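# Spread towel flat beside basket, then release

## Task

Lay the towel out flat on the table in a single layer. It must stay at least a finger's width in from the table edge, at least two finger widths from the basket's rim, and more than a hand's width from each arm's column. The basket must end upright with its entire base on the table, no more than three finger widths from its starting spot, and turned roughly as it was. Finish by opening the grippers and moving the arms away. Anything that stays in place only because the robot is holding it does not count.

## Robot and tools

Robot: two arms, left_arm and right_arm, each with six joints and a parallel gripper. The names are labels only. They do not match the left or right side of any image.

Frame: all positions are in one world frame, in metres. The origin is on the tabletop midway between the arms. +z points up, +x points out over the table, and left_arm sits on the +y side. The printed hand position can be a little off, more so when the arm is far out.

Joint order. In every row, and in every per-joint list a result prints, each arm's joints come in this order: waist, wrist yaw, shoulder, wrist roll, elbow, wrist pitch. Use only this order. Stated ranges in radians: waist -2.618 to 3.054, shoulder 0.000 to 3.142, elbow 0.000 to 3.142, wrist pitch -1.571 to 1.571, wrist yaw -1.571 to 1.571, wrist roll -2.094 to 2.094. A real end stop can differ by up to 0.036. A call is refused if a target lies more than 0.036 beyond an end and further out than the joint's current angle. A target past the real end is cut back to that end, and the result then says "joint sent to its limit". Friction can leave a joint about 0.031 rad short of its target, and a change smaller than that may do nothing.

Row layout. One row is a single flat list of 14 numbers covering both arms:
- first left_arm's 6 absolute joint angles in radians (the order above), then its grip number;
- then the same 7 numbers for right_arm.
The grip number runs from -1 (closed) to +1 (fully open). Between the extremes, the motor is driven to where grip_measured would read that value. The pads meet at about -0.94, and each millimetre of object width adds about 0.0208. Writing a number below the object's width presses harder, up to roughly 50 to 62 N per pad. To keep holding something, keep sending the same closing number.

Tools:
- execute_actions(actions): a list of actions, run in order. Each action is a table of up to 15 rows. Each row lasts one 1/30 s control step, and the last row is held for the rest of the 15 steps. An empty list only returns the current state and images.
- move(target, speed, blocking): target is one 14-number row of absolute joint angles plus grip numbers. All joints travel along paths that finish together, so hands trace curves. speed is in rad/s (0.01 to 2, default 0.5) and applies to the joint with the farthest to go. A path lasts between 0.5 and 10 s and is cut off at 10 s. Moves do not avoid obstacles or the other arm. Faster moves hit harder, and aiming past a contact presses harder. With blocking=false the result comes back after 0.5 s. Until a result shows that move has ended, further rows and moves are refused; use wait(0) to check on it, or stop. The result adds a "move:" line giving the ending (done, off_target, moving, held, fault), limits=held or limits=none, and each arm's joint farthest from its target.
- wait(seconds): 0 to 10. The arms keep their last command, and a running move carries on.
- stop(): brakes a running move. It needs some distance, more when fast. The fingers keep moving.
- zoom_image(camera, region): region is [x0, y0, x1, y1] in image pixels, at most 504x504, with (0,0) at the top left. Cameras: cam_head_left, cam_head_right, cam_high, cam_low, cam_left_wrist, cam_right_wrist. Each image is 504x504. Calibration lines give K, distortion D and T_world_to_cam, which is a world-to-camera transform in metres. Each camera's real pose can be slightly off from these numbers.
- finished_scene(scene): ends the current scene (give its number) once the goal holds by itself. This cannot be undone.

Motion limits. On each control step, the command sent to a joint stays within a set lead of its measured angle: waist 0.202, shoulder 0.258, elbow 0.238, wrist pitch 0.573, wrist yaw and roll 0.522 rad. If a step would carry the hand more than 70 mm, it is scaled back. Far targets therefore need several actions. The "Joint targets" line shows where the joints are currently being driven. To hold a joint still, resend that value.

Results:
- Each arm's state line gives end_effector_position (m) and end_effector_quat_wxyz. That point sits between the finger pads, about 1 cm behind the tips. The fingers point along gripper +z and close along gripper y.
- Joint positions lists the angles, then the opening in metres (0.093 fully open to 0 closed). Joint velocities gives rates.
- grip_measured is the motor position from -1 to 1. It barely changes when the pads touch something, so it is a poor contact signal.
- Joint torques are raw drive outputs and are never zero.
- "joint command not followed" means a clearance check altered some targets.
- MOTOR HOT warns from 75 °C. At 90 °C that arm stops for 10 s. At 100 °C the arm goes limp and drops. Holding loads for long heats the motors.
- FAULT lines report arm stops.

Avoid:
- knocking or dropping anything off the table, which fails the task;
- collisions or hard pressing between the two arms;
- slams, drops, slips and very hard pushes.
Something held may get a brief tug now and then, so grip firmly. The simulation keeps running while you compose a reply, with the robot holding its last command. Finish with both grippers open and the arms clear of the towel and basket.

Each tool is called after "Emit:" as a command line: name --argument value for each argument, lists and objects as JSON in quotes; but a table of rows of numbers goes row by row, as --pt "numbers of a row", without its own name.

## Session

Emit:
execute_actions --actions '[]'

Scene clock: 0.00 s.
left_arm: end_effector_position=(+0.0526, +0.4697, +0.1279) grip_measured=+0.980 end_effector_quat_wxyz=(-0.111, +0.941, -0.260, +0.184) | right_arm: end_effector_position=(+0.1733, -0.5639, +0.2069) grip_measured=+1.000 end_effector_quat_wxyz=(-0.116, +0.093, +0.975, -0.167)
Joint names: [waist, wrist yaw, shoulder, wrist roll, elbow, wrist pitch]
Joint positions: left_arm=[ 1.954  0.434  1.089 -0.757  0.878 -1.36   0.092] | right_arm=[-0.973  0.392  1.693 -0.821  1.69  -1.446  0.093]
Joint velocities: left_arm=[ 0.017 -0.051  0.002  0.051 -0.002 -0.022  0.001] | right_arm=[ 0.007  0.022 -0.012 -0.037 -0.002  0.007  0.   ]
Joint torques (N m, as the arm reports them, + toward a larger angle): no reading
Joint targets: left_arm=[1.954 0.434 1.089 -0.757 0.878 -1.360] | right_arm=[-0.973 0.392 1.693 -0.821 1.690 -1.446]
camera_calibration (this result's frames):
cam_left_wrist: T_world_to_cam=[[0.450391, 0.844462, 0.289884, -0.458734], [0.559001, -0.519879, 0.645944, 0.172138], [0.69618, -0.128881, -0.706204, 0.198311], [0, 0, 0, 1]] pos_world=[-0.0276755, 0.502433, 0.161836]
cam_right_wrist: T_world_to_cam=[[-0.146325, -0.919599, 0.364591, -0.564573], [-0.752868, 0.342599, 0.561975, 0.246384], [-0.6417, -0.192258, -0.742468, 0.242767], [0, 0, 0, 1]] pos_world=[0.258667, -0.556918, 0.247623]

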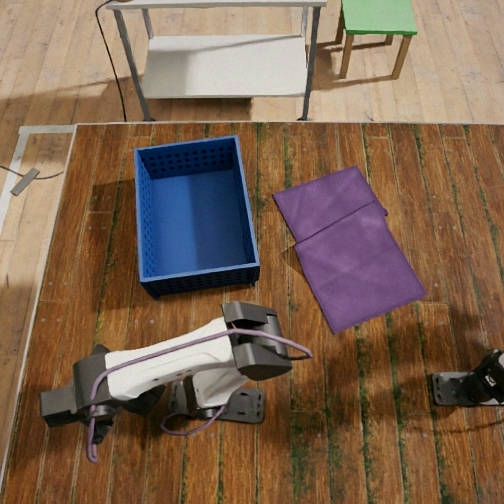

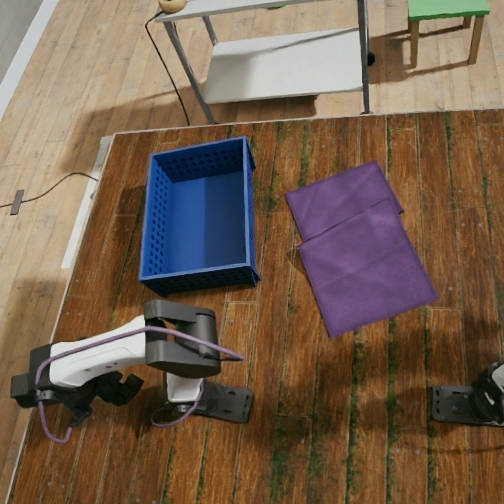

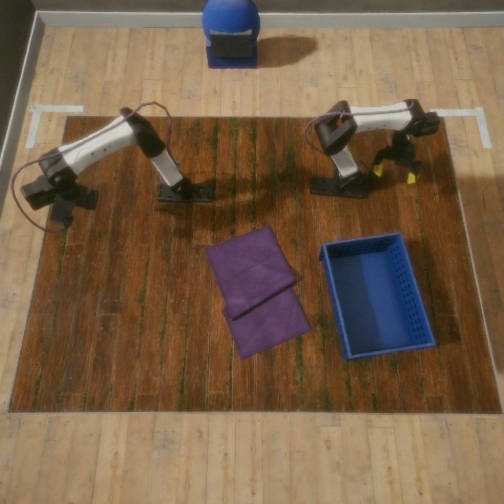

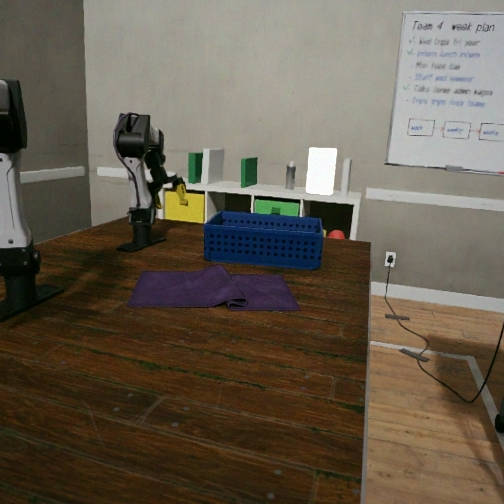

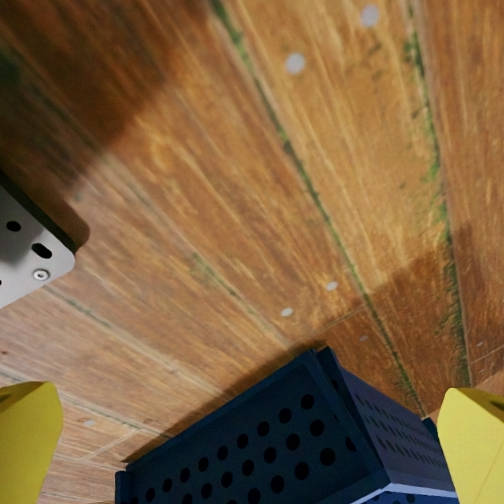

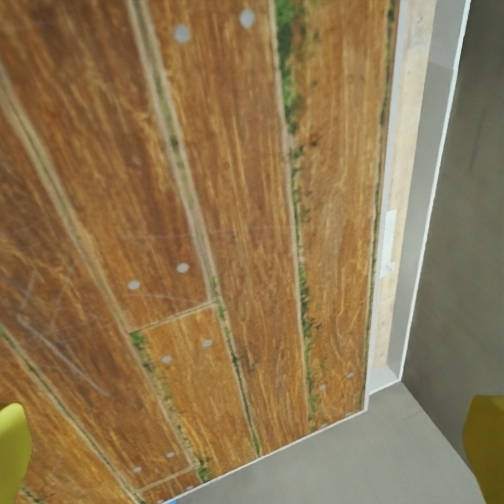

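Emit:
zoom_image --camera "cam_high" --region '[180, 200, 380, 400]'

Emit:
zoom_image --camera "cam_low" --region '[110, 200, 340, 330]'

Emit:
zoom_image --camera "cam_head_left" --region '[230, 140, 440, 350]'

Region (180, 200, 380, 400) of cam_high's 504x504 image, scaled by 2.520, with more detail than that image has.

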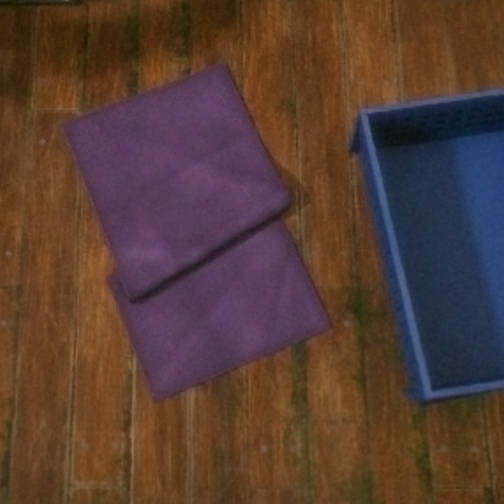

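Region (110, 200, 340, 330) of cam_low's 504x504 image, scaled by 2.191, with more detail than that image has; it fills the top 285 rows of this view, and the rest is white.

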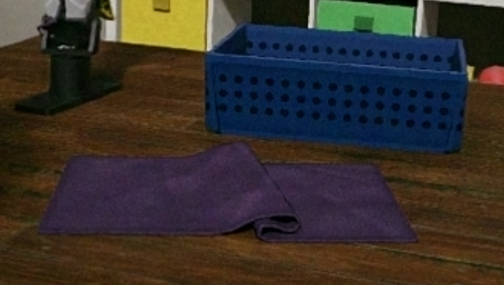

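Region (230, 140, 440, 350) of cam_head_left's 504x504 image, scaled by 2.400, with more detail than that image has.

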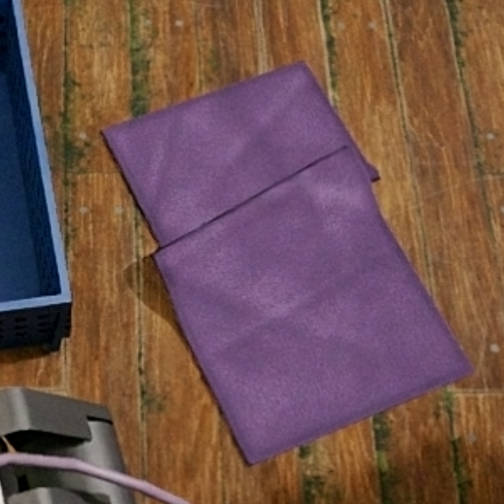

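Emit:
move --target '[-0.35, 0, 1.75, 0, 1.5, -0.1, 1, 0.685, 0, 1.805, 0.285, 1.2, -1.0, 1]' --speed 1.0

Emit:
move --target '[-0.35, 0, 2.235, 0, 1.515, -0.045, 1, 0.685, 0, 1.83, 0.285, 1.16, -0.94, 1]' --speed 0.5

Scene clock: 7.90 s.
left_arm: end_effector_position=(+0.5088, +0.0629, +0.2885) grip_measured=+0.981 end_effector_quat_wxyz=(+0.554, +0.188, +0.799, -0.136) | right_arm: end_effector_position=(+0.2929, -0.0653, +0.0463) grip_measured=+1.000 end_effector_quat_wxyz=(-0.007, -0.193, +0.981, -0.007)
Joint names: [waist, wrist yaw, shoulder, wrist roll, elbow, wrist pitch]
Joint positions: left_arm=[-0.355  0.008  1.731 -0.007  1.486 -0.111  0.092] | right_arm=[ 0.683  0.007  1.789  0.279  1.216 -1.016  0.093]
Joint velocities: left_arm=[-0.007 -0.007 -0.012  0.007  0.007 -0.066  0.   ] | right_arm=[ 0.002  0.007 -0.002  0.007  0.012  0.066  0.   ]
Joint torques (N m, as the arm reports them, + toward a larger angle): left_arm=[ 0.32  0.03 -8.13  0.04  9.78  2.57] | right_arm=[ 0.31  0.03 -7.72 -0.07  4.75  0.52]
Joint targets: left_arm=[-0.350 0.000 1.750 0.000 1.500 -0.100] | right_arm=[0.685 0.000 1.805 0.285 1.200 -1.000]
move: done; limits=none; left_arm: farthest joint: the shoulder, 0.019 radians from its target (0.661 radians at the start); right_arm: farthest joint: the shoulder, 0.016 radians from its target (0.112 radians at the start)
camera_calibration (this result's frames):
cam_left_wrist: T_world_to_cam=[[-0.437653, -0.899097, 0.00919832, 0.275209], [-0.640066, 0.304347, -0.705471, 0.550004], [0.631487, -0.314639, -0.708679, -0.0129983], [0, 0, 0, 1]] pos_world=[0.480693, 0.0759581, 0.376268]
cam_right_wrist: T_world_to_cam=[[0.372524, -0.927569, 0.029015, -0.166963], [-0.838006, -0.322793, 0.439944, 0.243072], [-0.398713, -0.188205, -0.897556, 0.232442], [0, 0, 0, 1]] pos_world=[0.358571, -0.0326609, 0.106536]

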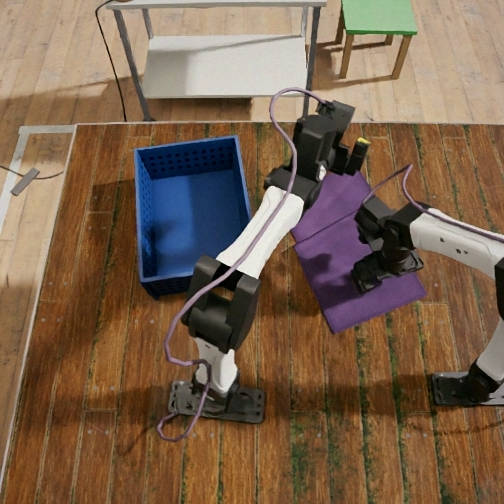

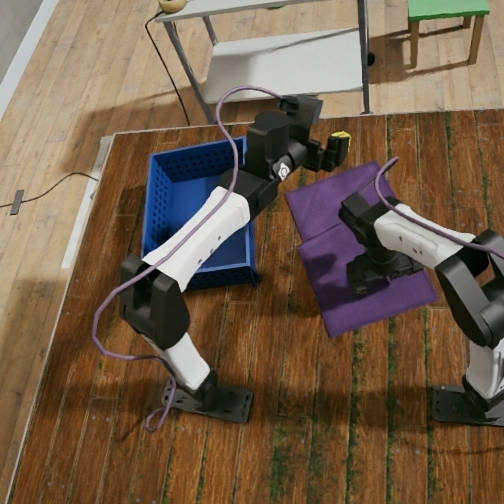

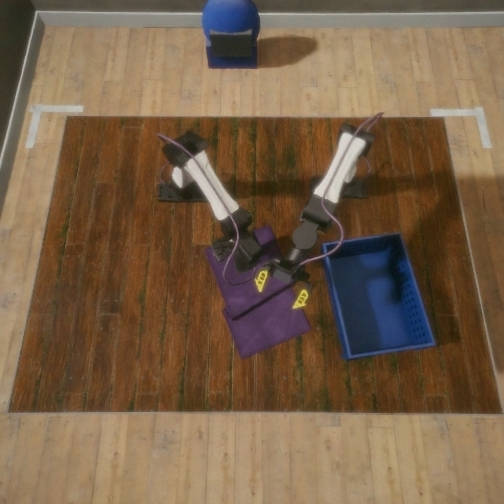

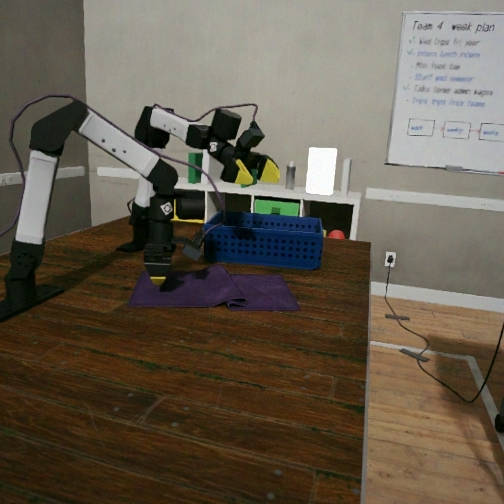

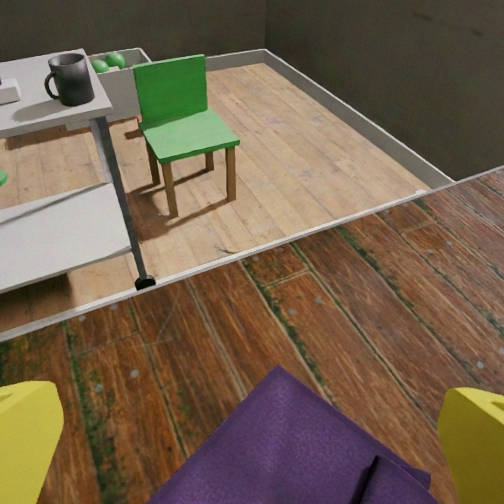

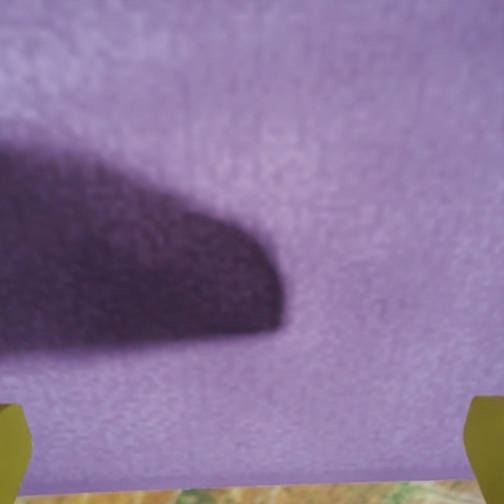

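Scene clock: 9.47 s.
left_arm: end_effector_position=(+0.5389, +0.0480, +0.0310) grip_measured=+0.981 end_effector_quat_wxyz=(+0.370, +0.211, +0.900, -0.092) | right_arm: end_effector_position=(+0.2928, -0.0653, +0.0304) grip_measured=+1.000 end_effector_quat_wxyz=(-0.008, -0.193, +0.981, -0.008)
Joint names: [waist, wrist yaw, shoulder, wrist roll, elbow, wrist pitch]
Joint positions: left_arm=[-0.355  0.007  2.231 -0.007  1.499 -0.056  0.092] | right_arm=[ 0.683  0.007  1.812  0.28   1.177 -0.956  0.093]
Joint velocities: left_arm=[ 0.012 -0.007  0.007 -0.007 -0.012 -0.051  0.   ] | right_arm=[ 0.002  0.051 -0.022 -0.007  0.022 -0.007  0.   ]
Joint torques (N m, as the arm reports them, + toward a larger angle): left_arm=[  0.32  -0.01 -12.58   0.09   8.92   2.14] | right_arm=[ 0.33  0.03 -7.68 -0.09  4.56  0.5 ]
Joint targets: left_arm=[-0.350 -0.000 2.235 -0.000 1.515 -0.045] | right_arm=[0.685 -0.000 1.830 0.285 1.160 -0.940]
move: done; limits=none; left_arm: farthest joint: the elbow, 0.016 radians from its target (0.029 radians at the start); right_arm: farthest joint: the shoulder, 0.018 radians from its target (0.041 radians at the start)
camera_calibration (this result's frames):
cam_left_wrist: T_world_to_cam=[[-0.434622, -0.900607, 0.00323336, 0.275963], [-0.8462, 0.407132, -0.343788, 0.487132], [0.308301, -0.152154, -0.939042, -0.0457079], [0, 0, 0, 1]] pos_world=[0.546242, 0.0432526, 0.123656]
cam_right_wrist: T_world_to_cam=[[0.37186, -0.92783, 0.0292008, -0.166304], [-0.837496, -0.321755, 0.441673, 0.249816], [-0.400401, -0.188696, -0.896701, 0.218515], [0, 0, 0, 1]] pos_world=[0.358556, -0.0326895, 0.0904617]

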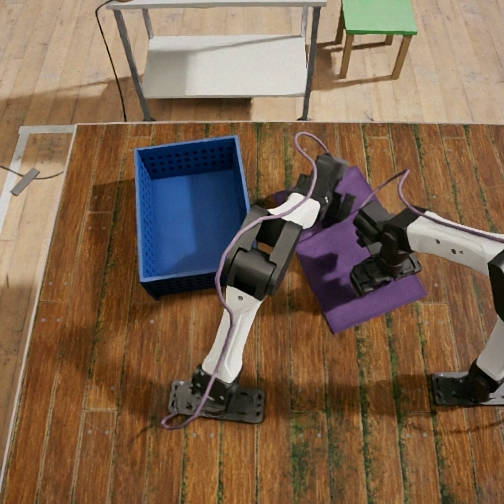

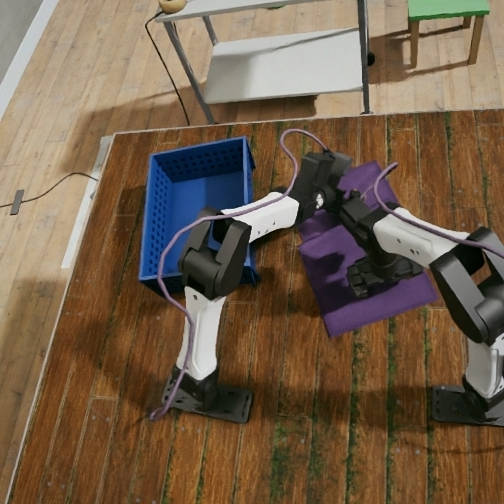

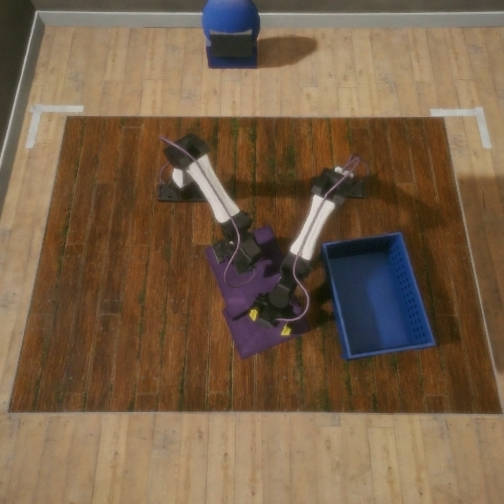

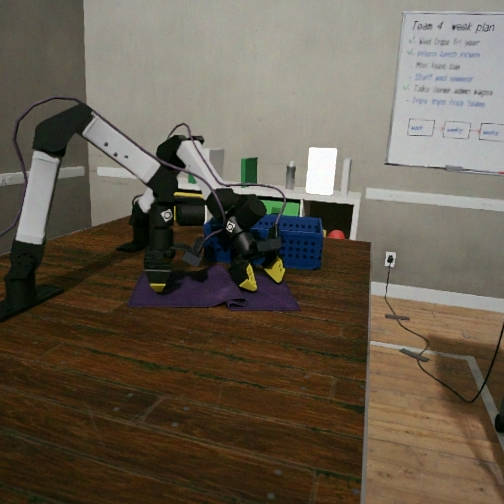

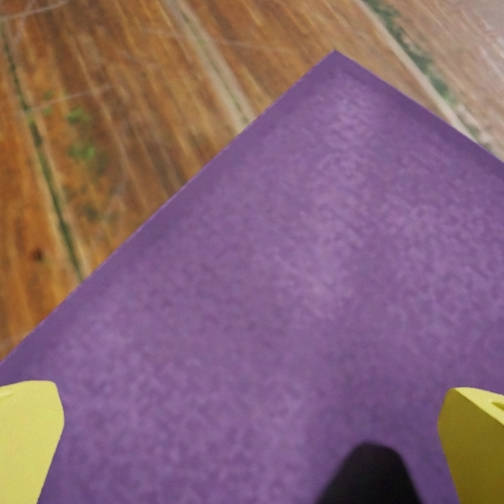

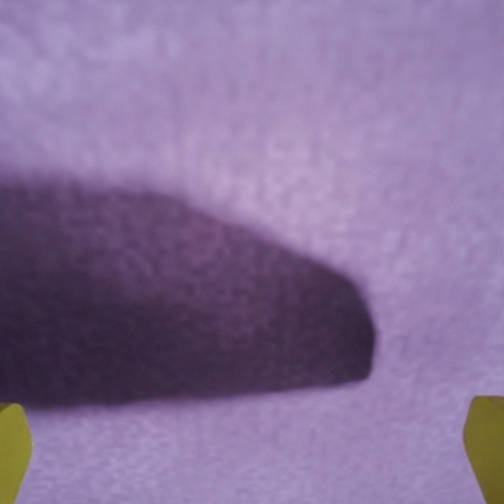

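Emit:
zoom_image --camera "cam_high" --region '[190, 210, 350, 370]'

Emit:
zoom_image --camera "cam_low" --region '[110, 200, 340, 330]'

Region (190, 210, 350, 370) of cam_high's 504x504 image, scaled by 3.150, with more detail than that image has.

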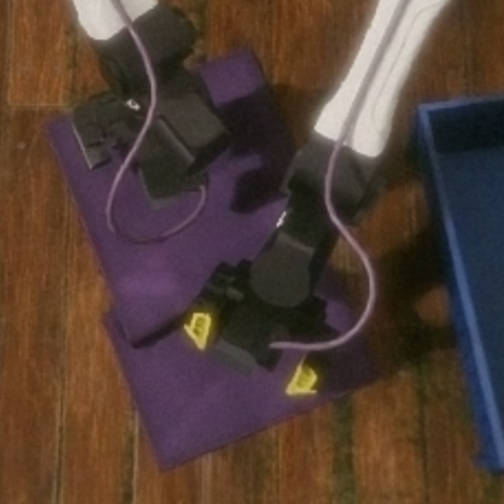

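Region (110, 200, 340, 330) of cam_low's 504x504 image, scaled by 2.191, with more detail than that image has; it fills the top 285 rows of this view, and the rest is white.

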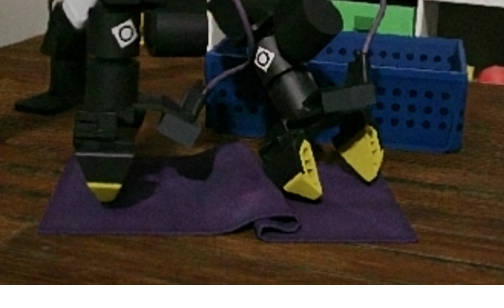

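Emit:
move --target '[-0.35, 0, 2.30, 0, 1.51, -0.085, 0.55, 0.685, 0, 1.87, 0.285, 1.106, -0.885, 1]' --speed 0.08

Scene clock: 11.13 s.
left_arm: end_effector_position=(+0.5385, +0.0483, +0.0197) grip_measured=+0.552 end_effector_quat_wxyz=(+0.363, +0.212, +0.903, -0.090) | right_arm: end_effector_position=(+0.2879, -0.0682, +0.0157) grip_measured=+1.000 end_effector_quat_wxyz=(-0.018, -0.193, +0.981, -0.010)
Joint names: [waist, wrist yaw, shoulder, wrist roll, elbow, wrist pitch]
Joint positions: left_arm=[-0.355  0.006  2.255 -0.005  1.504 -0.054  0.072] | right_arm=[ 0.683  0.002  1.834  0.28   1.141 -0.92   0.093]
Joint velocities: left_arm=[-0.007 -0.022  0.007 -0.051  0.007  0.007  0.   ] | right_arm=[ 0.002 -0.007  0.007 -0.066  0.012 -0.066  0.   ]
Joint torques (N m, as the arm reports them, + toward a larger angle): left_arm=[ 0.3   0.01 -9.59  0.07  8.15  1.61] | right_arm=[ 0.32  0.08 -6.21 -0.09  3.16  0.66]
Joint targets: left_arm=[-0.350 0.000 2.300 0.000 1.510 -0.085] | right_arm=[0.685 0.000 1.870 0.285 1.106 -0.885]
move: off_target (left_arm, right_arm); limits=none; left_arm: farthest joint: the shoulder, 0.045 radians from its target (0.069 radians at the start); right_arm: farthest joint: the shoulder, 0.036 radians from its target (0.058 radians at the start)
camera_calibration (this result's frames):
cam_left_wrist: T_world_to_cam=[[-0.435833, -0.900027, 0.000582025, 0.276811], [-0.850535, 0.411655, -0.327309, 0.48458], [0.294347, -0.143147, -0.944917, -0.0489705], [0, 0, 0, 1]] pos_world=[0.54721, 0.0426476, 0.112173]
cam_right_wrist: T_world_to_cam=[[0.371972, -0.927727, 0.0309734, -0.166784], [-0.828679, -0.316854, 0.461405, 0.248731], [-0.418244, -0.197297, -0.886649, 0.207286], [0, 0, 0, 1]] pos_world=[0.354853, -0.0350218, 0.0741901]

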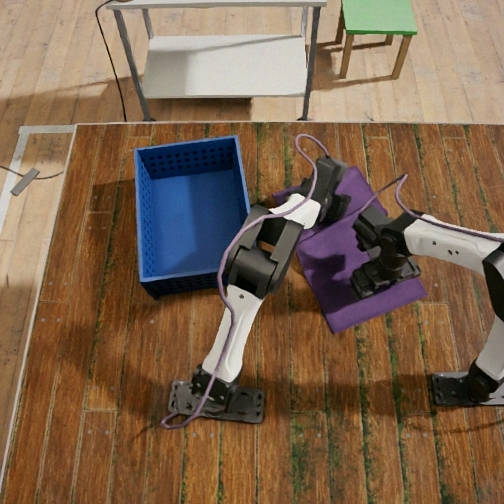

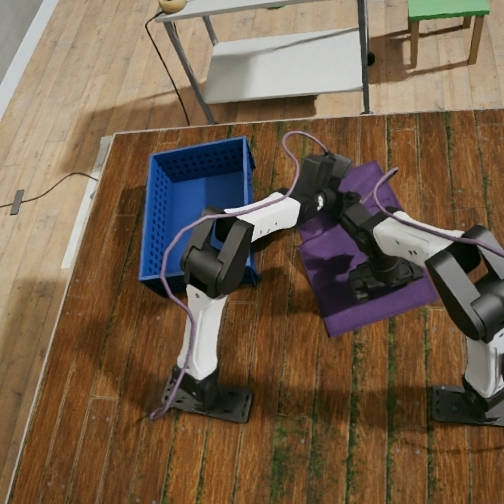

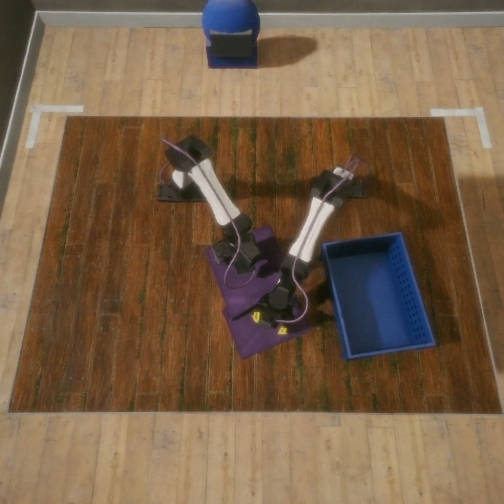

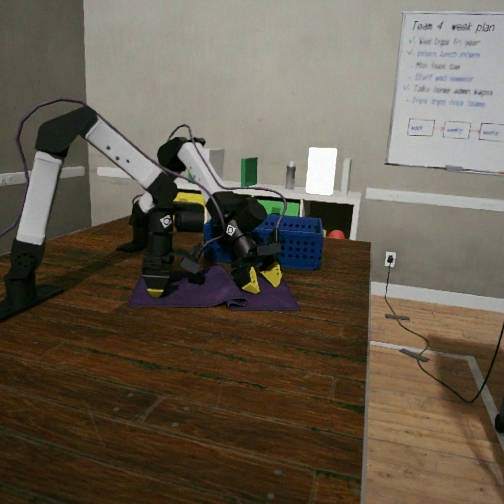

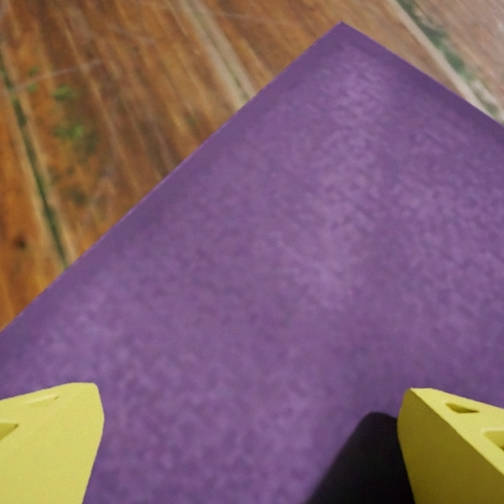

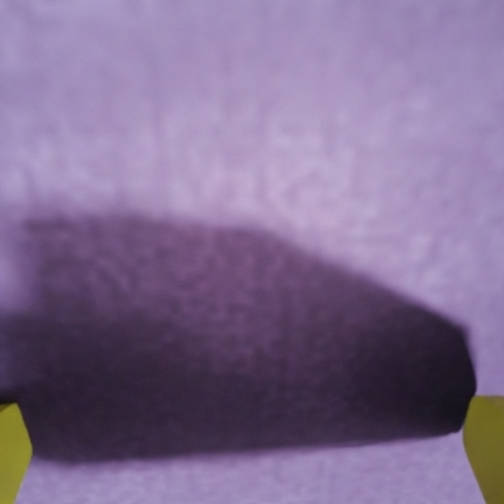

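Emit:
execute_actions --actions '[[[-0.345,0,2.301,0,1.512,-0.086,0.55,0.679,0,1.865,0.279,1.103,-0.9,1],[-0.344,0.001,2.304,0.001,1.517,-0.087,0.55,0.678,0,1.86,0.278,1.099,-0.91,1],[-0.342,0.001,2.308,0.002,1.524,-0.09,0.55,0.676,0.001,1.855,0.276,1.095,-0.92,1],[-0.34,0.002,2.314,0.003,1.533,-0.093,0.55,0.673,0.001,1.852,0.273,1.091,-0.92,1],[-0.338,0.003,2.32,0.004,1.543,-0.096,0.55,0.67,0.001,1.849,0.27,1.088,-0.92,1],[-0.337,0.004,2.325,0.005,1.552,-0.099,0.55,0.667,0.002,1.846,0.267,1.084,-0.92,1],[-0.335,0.005,2.331,0.006,1.561,-0.102,0.55,0.664,0.002,1.842,0.265,1.081,-0.92,1],[-0.333,0.006,2.336,0.007,1.571,-0.105,0.55,0.661,0.003,1.839,0.262,1.077,-0.92,1],[-0.331,0.007,2.342,0.008,1.58,-0.108,0.55,0.658,0.003,1.836,0.259,1.074,-0.92,1],[-0.329,0.008,2.348,0.009,1.589,-0.111,0.55,0.655,0.003,1.833,0.256,1.07,-0.92,1],[-0.327,0.009,2.353,0.01,1.599,-0.114,0.55,0.652,0.004,1.83,0.253,1.067,-0.92,1],[-0.325,0.009,2.359,0.012,1.608,-0.117,0.55,0.649,0.004,1.826,0.251,1.063,-0.92,1],[-0.323,0.01,2.364,0.013,1.617,-0.12,0.55,0.646,0.005,1.823,0.248,1.06,-0.92,1],[-0.322,0.011,2.37,0.014,1.627,-0.123,0.55,0.643,0.005,1.82,0.245,1.056,-0.92,1],[-0.32,0.012,2.376,0.015,1.636,-0.126,0.55,0.64,0.005,1.817,0.242,1.053,-0.92,1]],[[-0.318,0.013,2.381,0.016,1.645,-0.129,0.55,0.637,0.006,1.814,0.239,1.049,-0.92,1],[-0.316,0.014,2.387,0.017,1.655,-0.132,0.55,0.634,0.006,1.81,0.237,1.046,-0.92,1],[-0.314,0.015,2.392,0.018,1.664,-0.135,0.55,0.631,0.007,1.807,0.234,1.042,-0.92,1],[-0.312,0.016,2.398,0.019,1.673,-0.138,0.55,0.628,0.007,1.804,0.231,1.039,-0.92,1],[-0.31,0.017,2.404,0.02,1.683,-0.141,0.55,0.625,0.007,1.801,0.228,1.035,-0.92,1],[-0.308,0.018,2.409,0.021,1.692,-0.144,0.55,0.622,0.008,1.798,0.225,1.032,-0.92,1],[-0.306,0.018,2.415,0.023,1.701,-0.147,0.55,0.619,0.008,1.794,0.223,1.028,-0.92,1],[-0.305,0.019,2.42,0.024,1.711,-0.15,0.55,0.616,0.009,1.791,0.22,1.025,-0.92,1],[-0.303,0.02,2.426,0.025,1.72,-0.153,0.55,0.613,0.009,1.788,0.217,1.021,-0.92,1],[-0.301,0.021,2.432,0.026,1.729,-0.156,0.55,0.61,0.009,1.785,0.214,1.018,-0.92,1],[-0.299,0.022,2.437,0.027,1.739,-0.159,0.55,0.607,0.01,1.782,0.211,1.014,-0.92,1],[-0.297,0.023,2.443,0.028,1.748,-0.162,0.55,0.604,0.01,1.778,0.209,1.011,-0.92,1],[-0.295,0.024,2.448,0.029,1.758,-0.165,0.55,0.601,0.011,1.775,0.206,1.007,-0.92,1],[-0.293,0.025,2.454,0.03,1.767,-0.168,0.55,0.598,0.011,1.772,0.203,1.004,-0.92,1],[-0.291,0.026,2.46,0.031,1.776,-0.171,0.55,0.595,0.011,1.769,0.2,1.0,-0.92,1]],[[-0.29,0.027,2.465,0.032,1.786,-0.174,0.55,0.592,0.012,1.766,0.197,0.997,-0.92,1],[-0.288,0.027,2.471,0.034,1.795,-0.177,0.55,0.589,0.012,1.762,0.195,0.993,-0.92,1],[-0.286,0.028,2.476,0.035,1.804,-0.18,0.55,0.586,0.013,1.759,0.192,0.99,-0.92,1],[-0.284,0.029,2.482,0.036,1.814,-0.183,0.55,0.583,0.013,1.756,0.189,0.986,-0.92,1],[-0.282,0.03,2.488,0.037,1.823,-0.186,0.55,0.58,0.013,1.753,0.186,0.983,-0.92,1],[-0.28,0.031,2.493,0.038,1.832,-0.189,0.55,0.577,0.014,1.75,0.183,0.979,-0.92,1],[-0.278,0.032,2.499,0.039,1.842,-0.192,0.55,0.574,0.014,1.746,0.181,0.976,-0.92,1],[-0.276,0.033,2.504,0.04,1.851,-0.195,0.55,0.571,0.015,1.743,0.178,0.972,-0.92,1],[-0.275,0.034,2.51,0.041,1.86,-0.198,0.55,0.568,0.015,1.74,0.175,0.969,-0.92,1],[-0.273,0.035,2.516,0.042,1.87,-0.201,0.55,0.565,0.015,1.737,0.172,0.965,-0.92,1],[-0.271,0.036,2.521,0.043,1.879,-0.204,0.55,0.562,0.016,1.734,0.169,0.962,-0.92,1],[-0.269,0.036,2.527,0.045,1.888,-0.207,0.55,0.559,0.016,1.73,0.167,0.958,-0.92,1],[-0.267,0.037,2.532,0.046,1.898,-0.21,0.55,0.556,0.017,1.727,0.164,0.955,-0.92,1],[-0.265,0.038,2.538,0.047,1.907,-0.213,0.55,0.553,0.017,1.724,0.161,0.951,-0.92,1],[-0.263,0.039,2.544,0.048,1.916,-0.216,0.55,0.55,0.017,1.721,0.158,0.948,-0.92,1]]]'

Emit:
wait --seconds 0.3

Emit:
zoom_image --camera "cam_low" --region '[110, 200, 360, 330]'

Emit:
zoom_image --camera "cam_high" --region '[160, 200, 380, 420]'

Scene clock: 15.90 s.
left_arm: end_effector_position=(+0.6168, +0.0538, +0.0213) grip_measured=+0.552 end_effector_quat_wxyz=(+0.388, +0.204, +0.894, -0.090) | right_arm: end_effector_position=(+0.2797, -0.1087, +0.0143) grip_measured=+1.000 end_effector_quat_wxyz=(-0.019, -0.190, +0.982, +0.004)
Joint names: [waist, wrist yaw, shoulder, wrist roll, elbow, wrist pitch]
Joint positions: left_arm=[-0.284  0.043  2.489  0.037  1.897 -0.16   0.072] | right_arm=[ 0.571 -0.021  1.723  0.175  0.997 -0.877  0.093]
Joint velocities: left_arm=[ 0.056  0.051  0.144  0.022  0.252 -0.081 -0.001] | right_arm=[-0.11   0.066 -0.081 -0.095 -0.1    0.007  0.   ]
Joint torques (N m, as the arm reports them, + toward a larger angle): left_arm=[  1.27   0.01 -11.63   0.01   8.17   1.49] | right_arm=[-1.32  0.55 -7.75 -0.16  2.41 -0.06]
Joint targets: left_arm=[-0.263 0.039 2.544 0.048 1.916 -0.216] | right_arm=[0.550 0.017 1.721 0.158 0.948 -0.920]
camera_calibration (this result's frames):
cam_left_wrist: T_world_to_cam=[[-0.421129, -0.90699, -0.00436361, 0.307304], [-0.838949, 0.391356, -0.378161, 0.544464], [0.344696, -0.155593, -0.92573, -0.10047], [0, 0, 0, 1]] pos_world=[0.620823, 0.0500107, 0.114228]
cam_right_wrist: T_world_to_cam=[[0.365547, -0.93079, 0.00219323, -0.199365], [-0.827577, -0.323932, 0.458459, 0.228724], [-0.426019, -0.169403, -0.888713, 0.199802], [0, 0, 0, 1]] pos_world=[0.347283, -0.0776292, 0.0731432]

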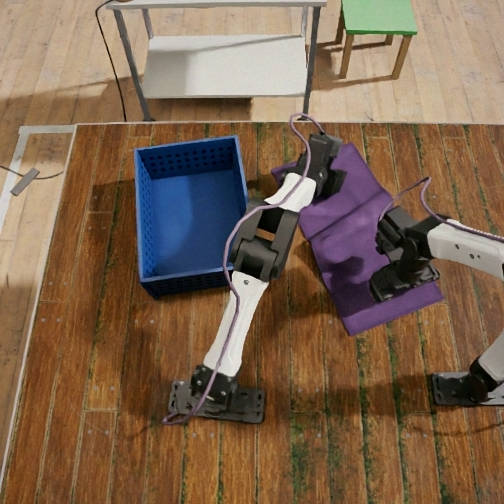

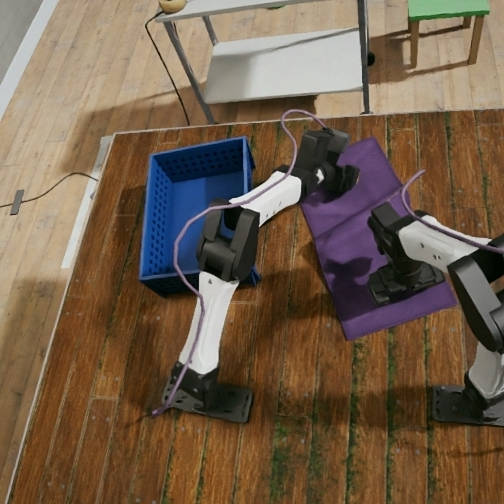

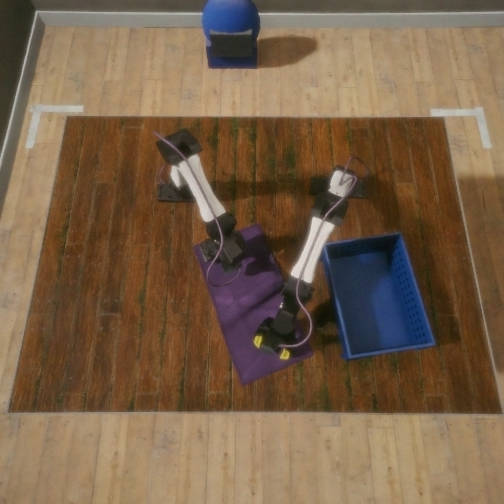

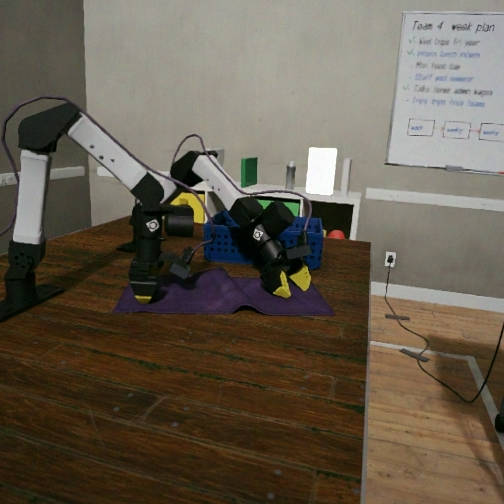

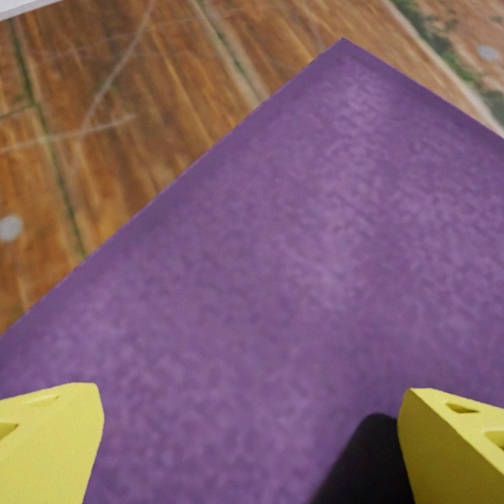

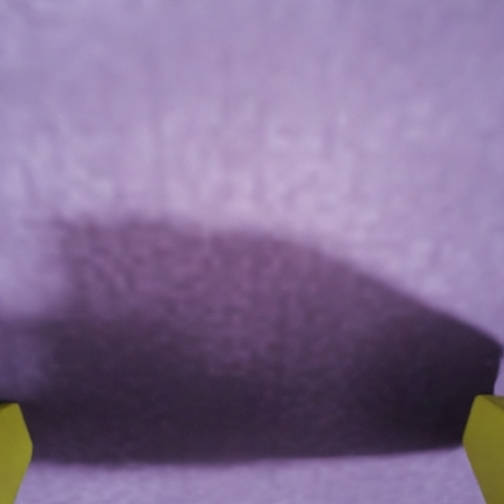

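Scene clock: 16.20 s.
left_arm: end_effector_position=(+0.6198, +0.0550, +0.0214) grip_measured=+0.552 end_effector_quat_wxyz=(+0.389, +0.205, +0.894, -0.090) | right_arm: end_effector_position=(+0.2791, -0.1110, +0.0142) grip_measured=+1.000 end_effector_quat_wxyz=(-0.020, -0.190, +0.982, +0.004)
Joint names: [waist, wrist yaw, shoulder, wrist roll, elbow, wrist pitch]
Joint positions: left_arm=[-0.279  0.048  2.498  0.042  1.913 -0.165  0.072] | right_arm=[ 0.566 -0.021  1.718  0.167  0.991 -0.877  0.093]
Joint velocities: left_arm=[ 0.002 -0.022 -0.007  0.022 -0.002  0.007 -0.001] | right_arm=[ 0.002 -0.007 -0.002  0.037  0.017 -0.095  0.   ]
Joint torques (N m, as the arm reports them, + toward a larger angle): left_arm=[  1.01   0.   -11.65   0.07   8.27   1.43] | right_arm=[-1.2   0.52 -7.66 -0.22  2.56 -0.05]
Joint targets: left_arm=[-0.263 0.039 2.544 0.048 1.916 -0.216] | right_arm=[0.550 0.017 1.721 0.158 0.948 -0.920]
wait: 0.30 s; no rest
camera_calibration (this result's frames):
cam_left_wrist: T_world_to_cam=[[-0.422597, -0.906307, -0.00439931, 0.31046], [-0.837584, 0.392398, -0.380102, 0.545702], [0.346215, -0.156945, -0.924934, -0.102069], [0, 0, 0, 1]] pos_world=[0.623608, 0.0512211, 0.114381]
cam_right_wrist: T_world_to_cam=[[0.366976, -0.930227, 0.0025059, -0.201615], [-0.826726, -0.324907, 0.459304, 0.227176], [-0.426443, -0.170625, -0.888276, 0.199102], [0, 0, 0, 1]] pos_world=[0.346706, -0.0797645, 0.0730199]

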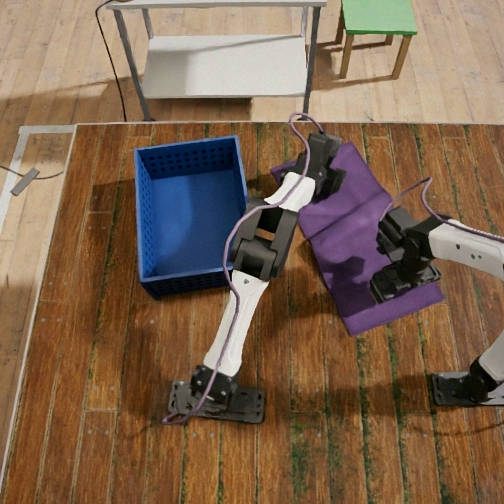

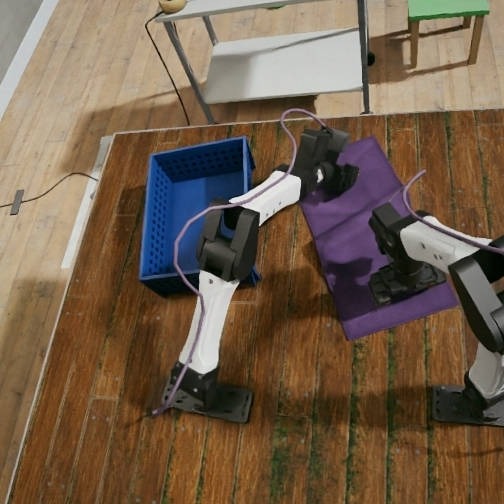

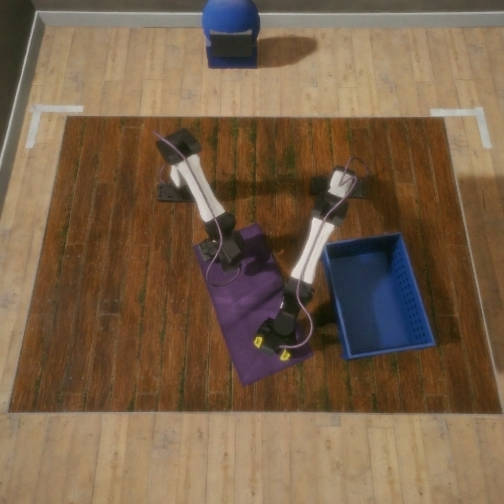

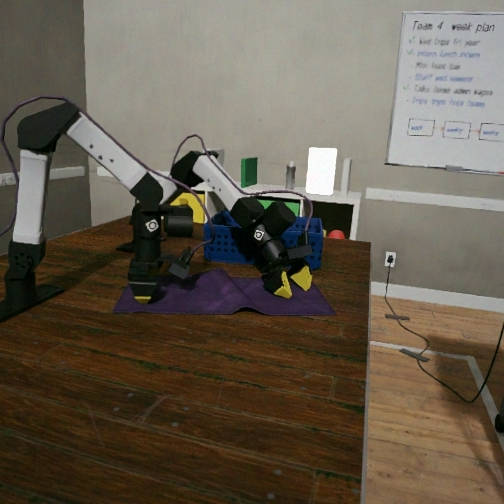

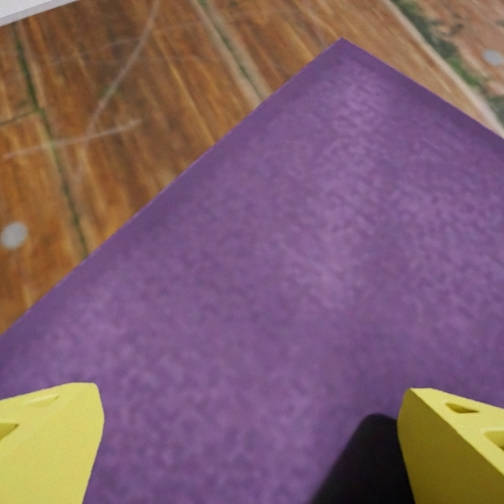

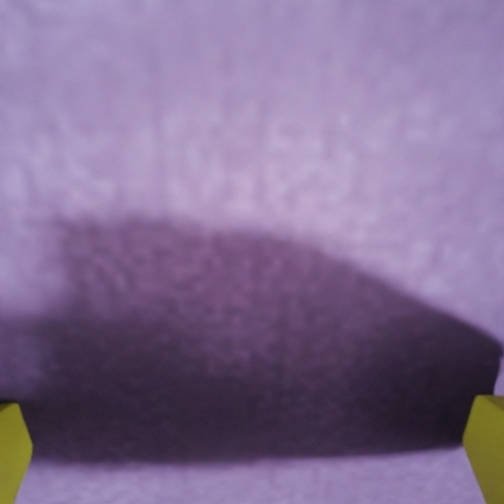

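Region (110, 200, 360, 330) of cam_low's 504x504 image, scaled by 2.016, with more detail than that image has; it fills the top 262 rows of this view, and the rest is white.

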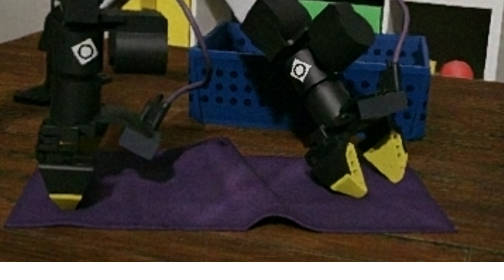

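Region (160, 200, 380, 420) of cam_high's 504x504 image, scaled by 2.291, with more detail than that image has.

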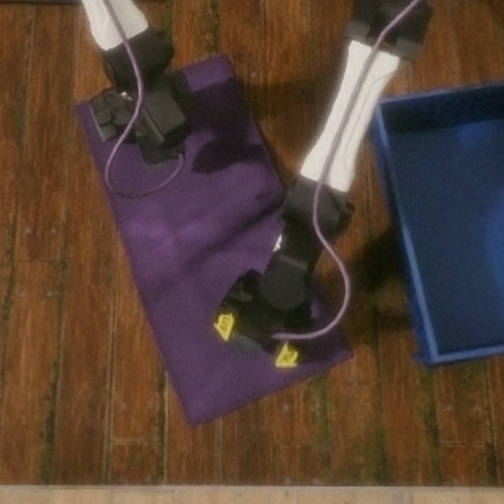

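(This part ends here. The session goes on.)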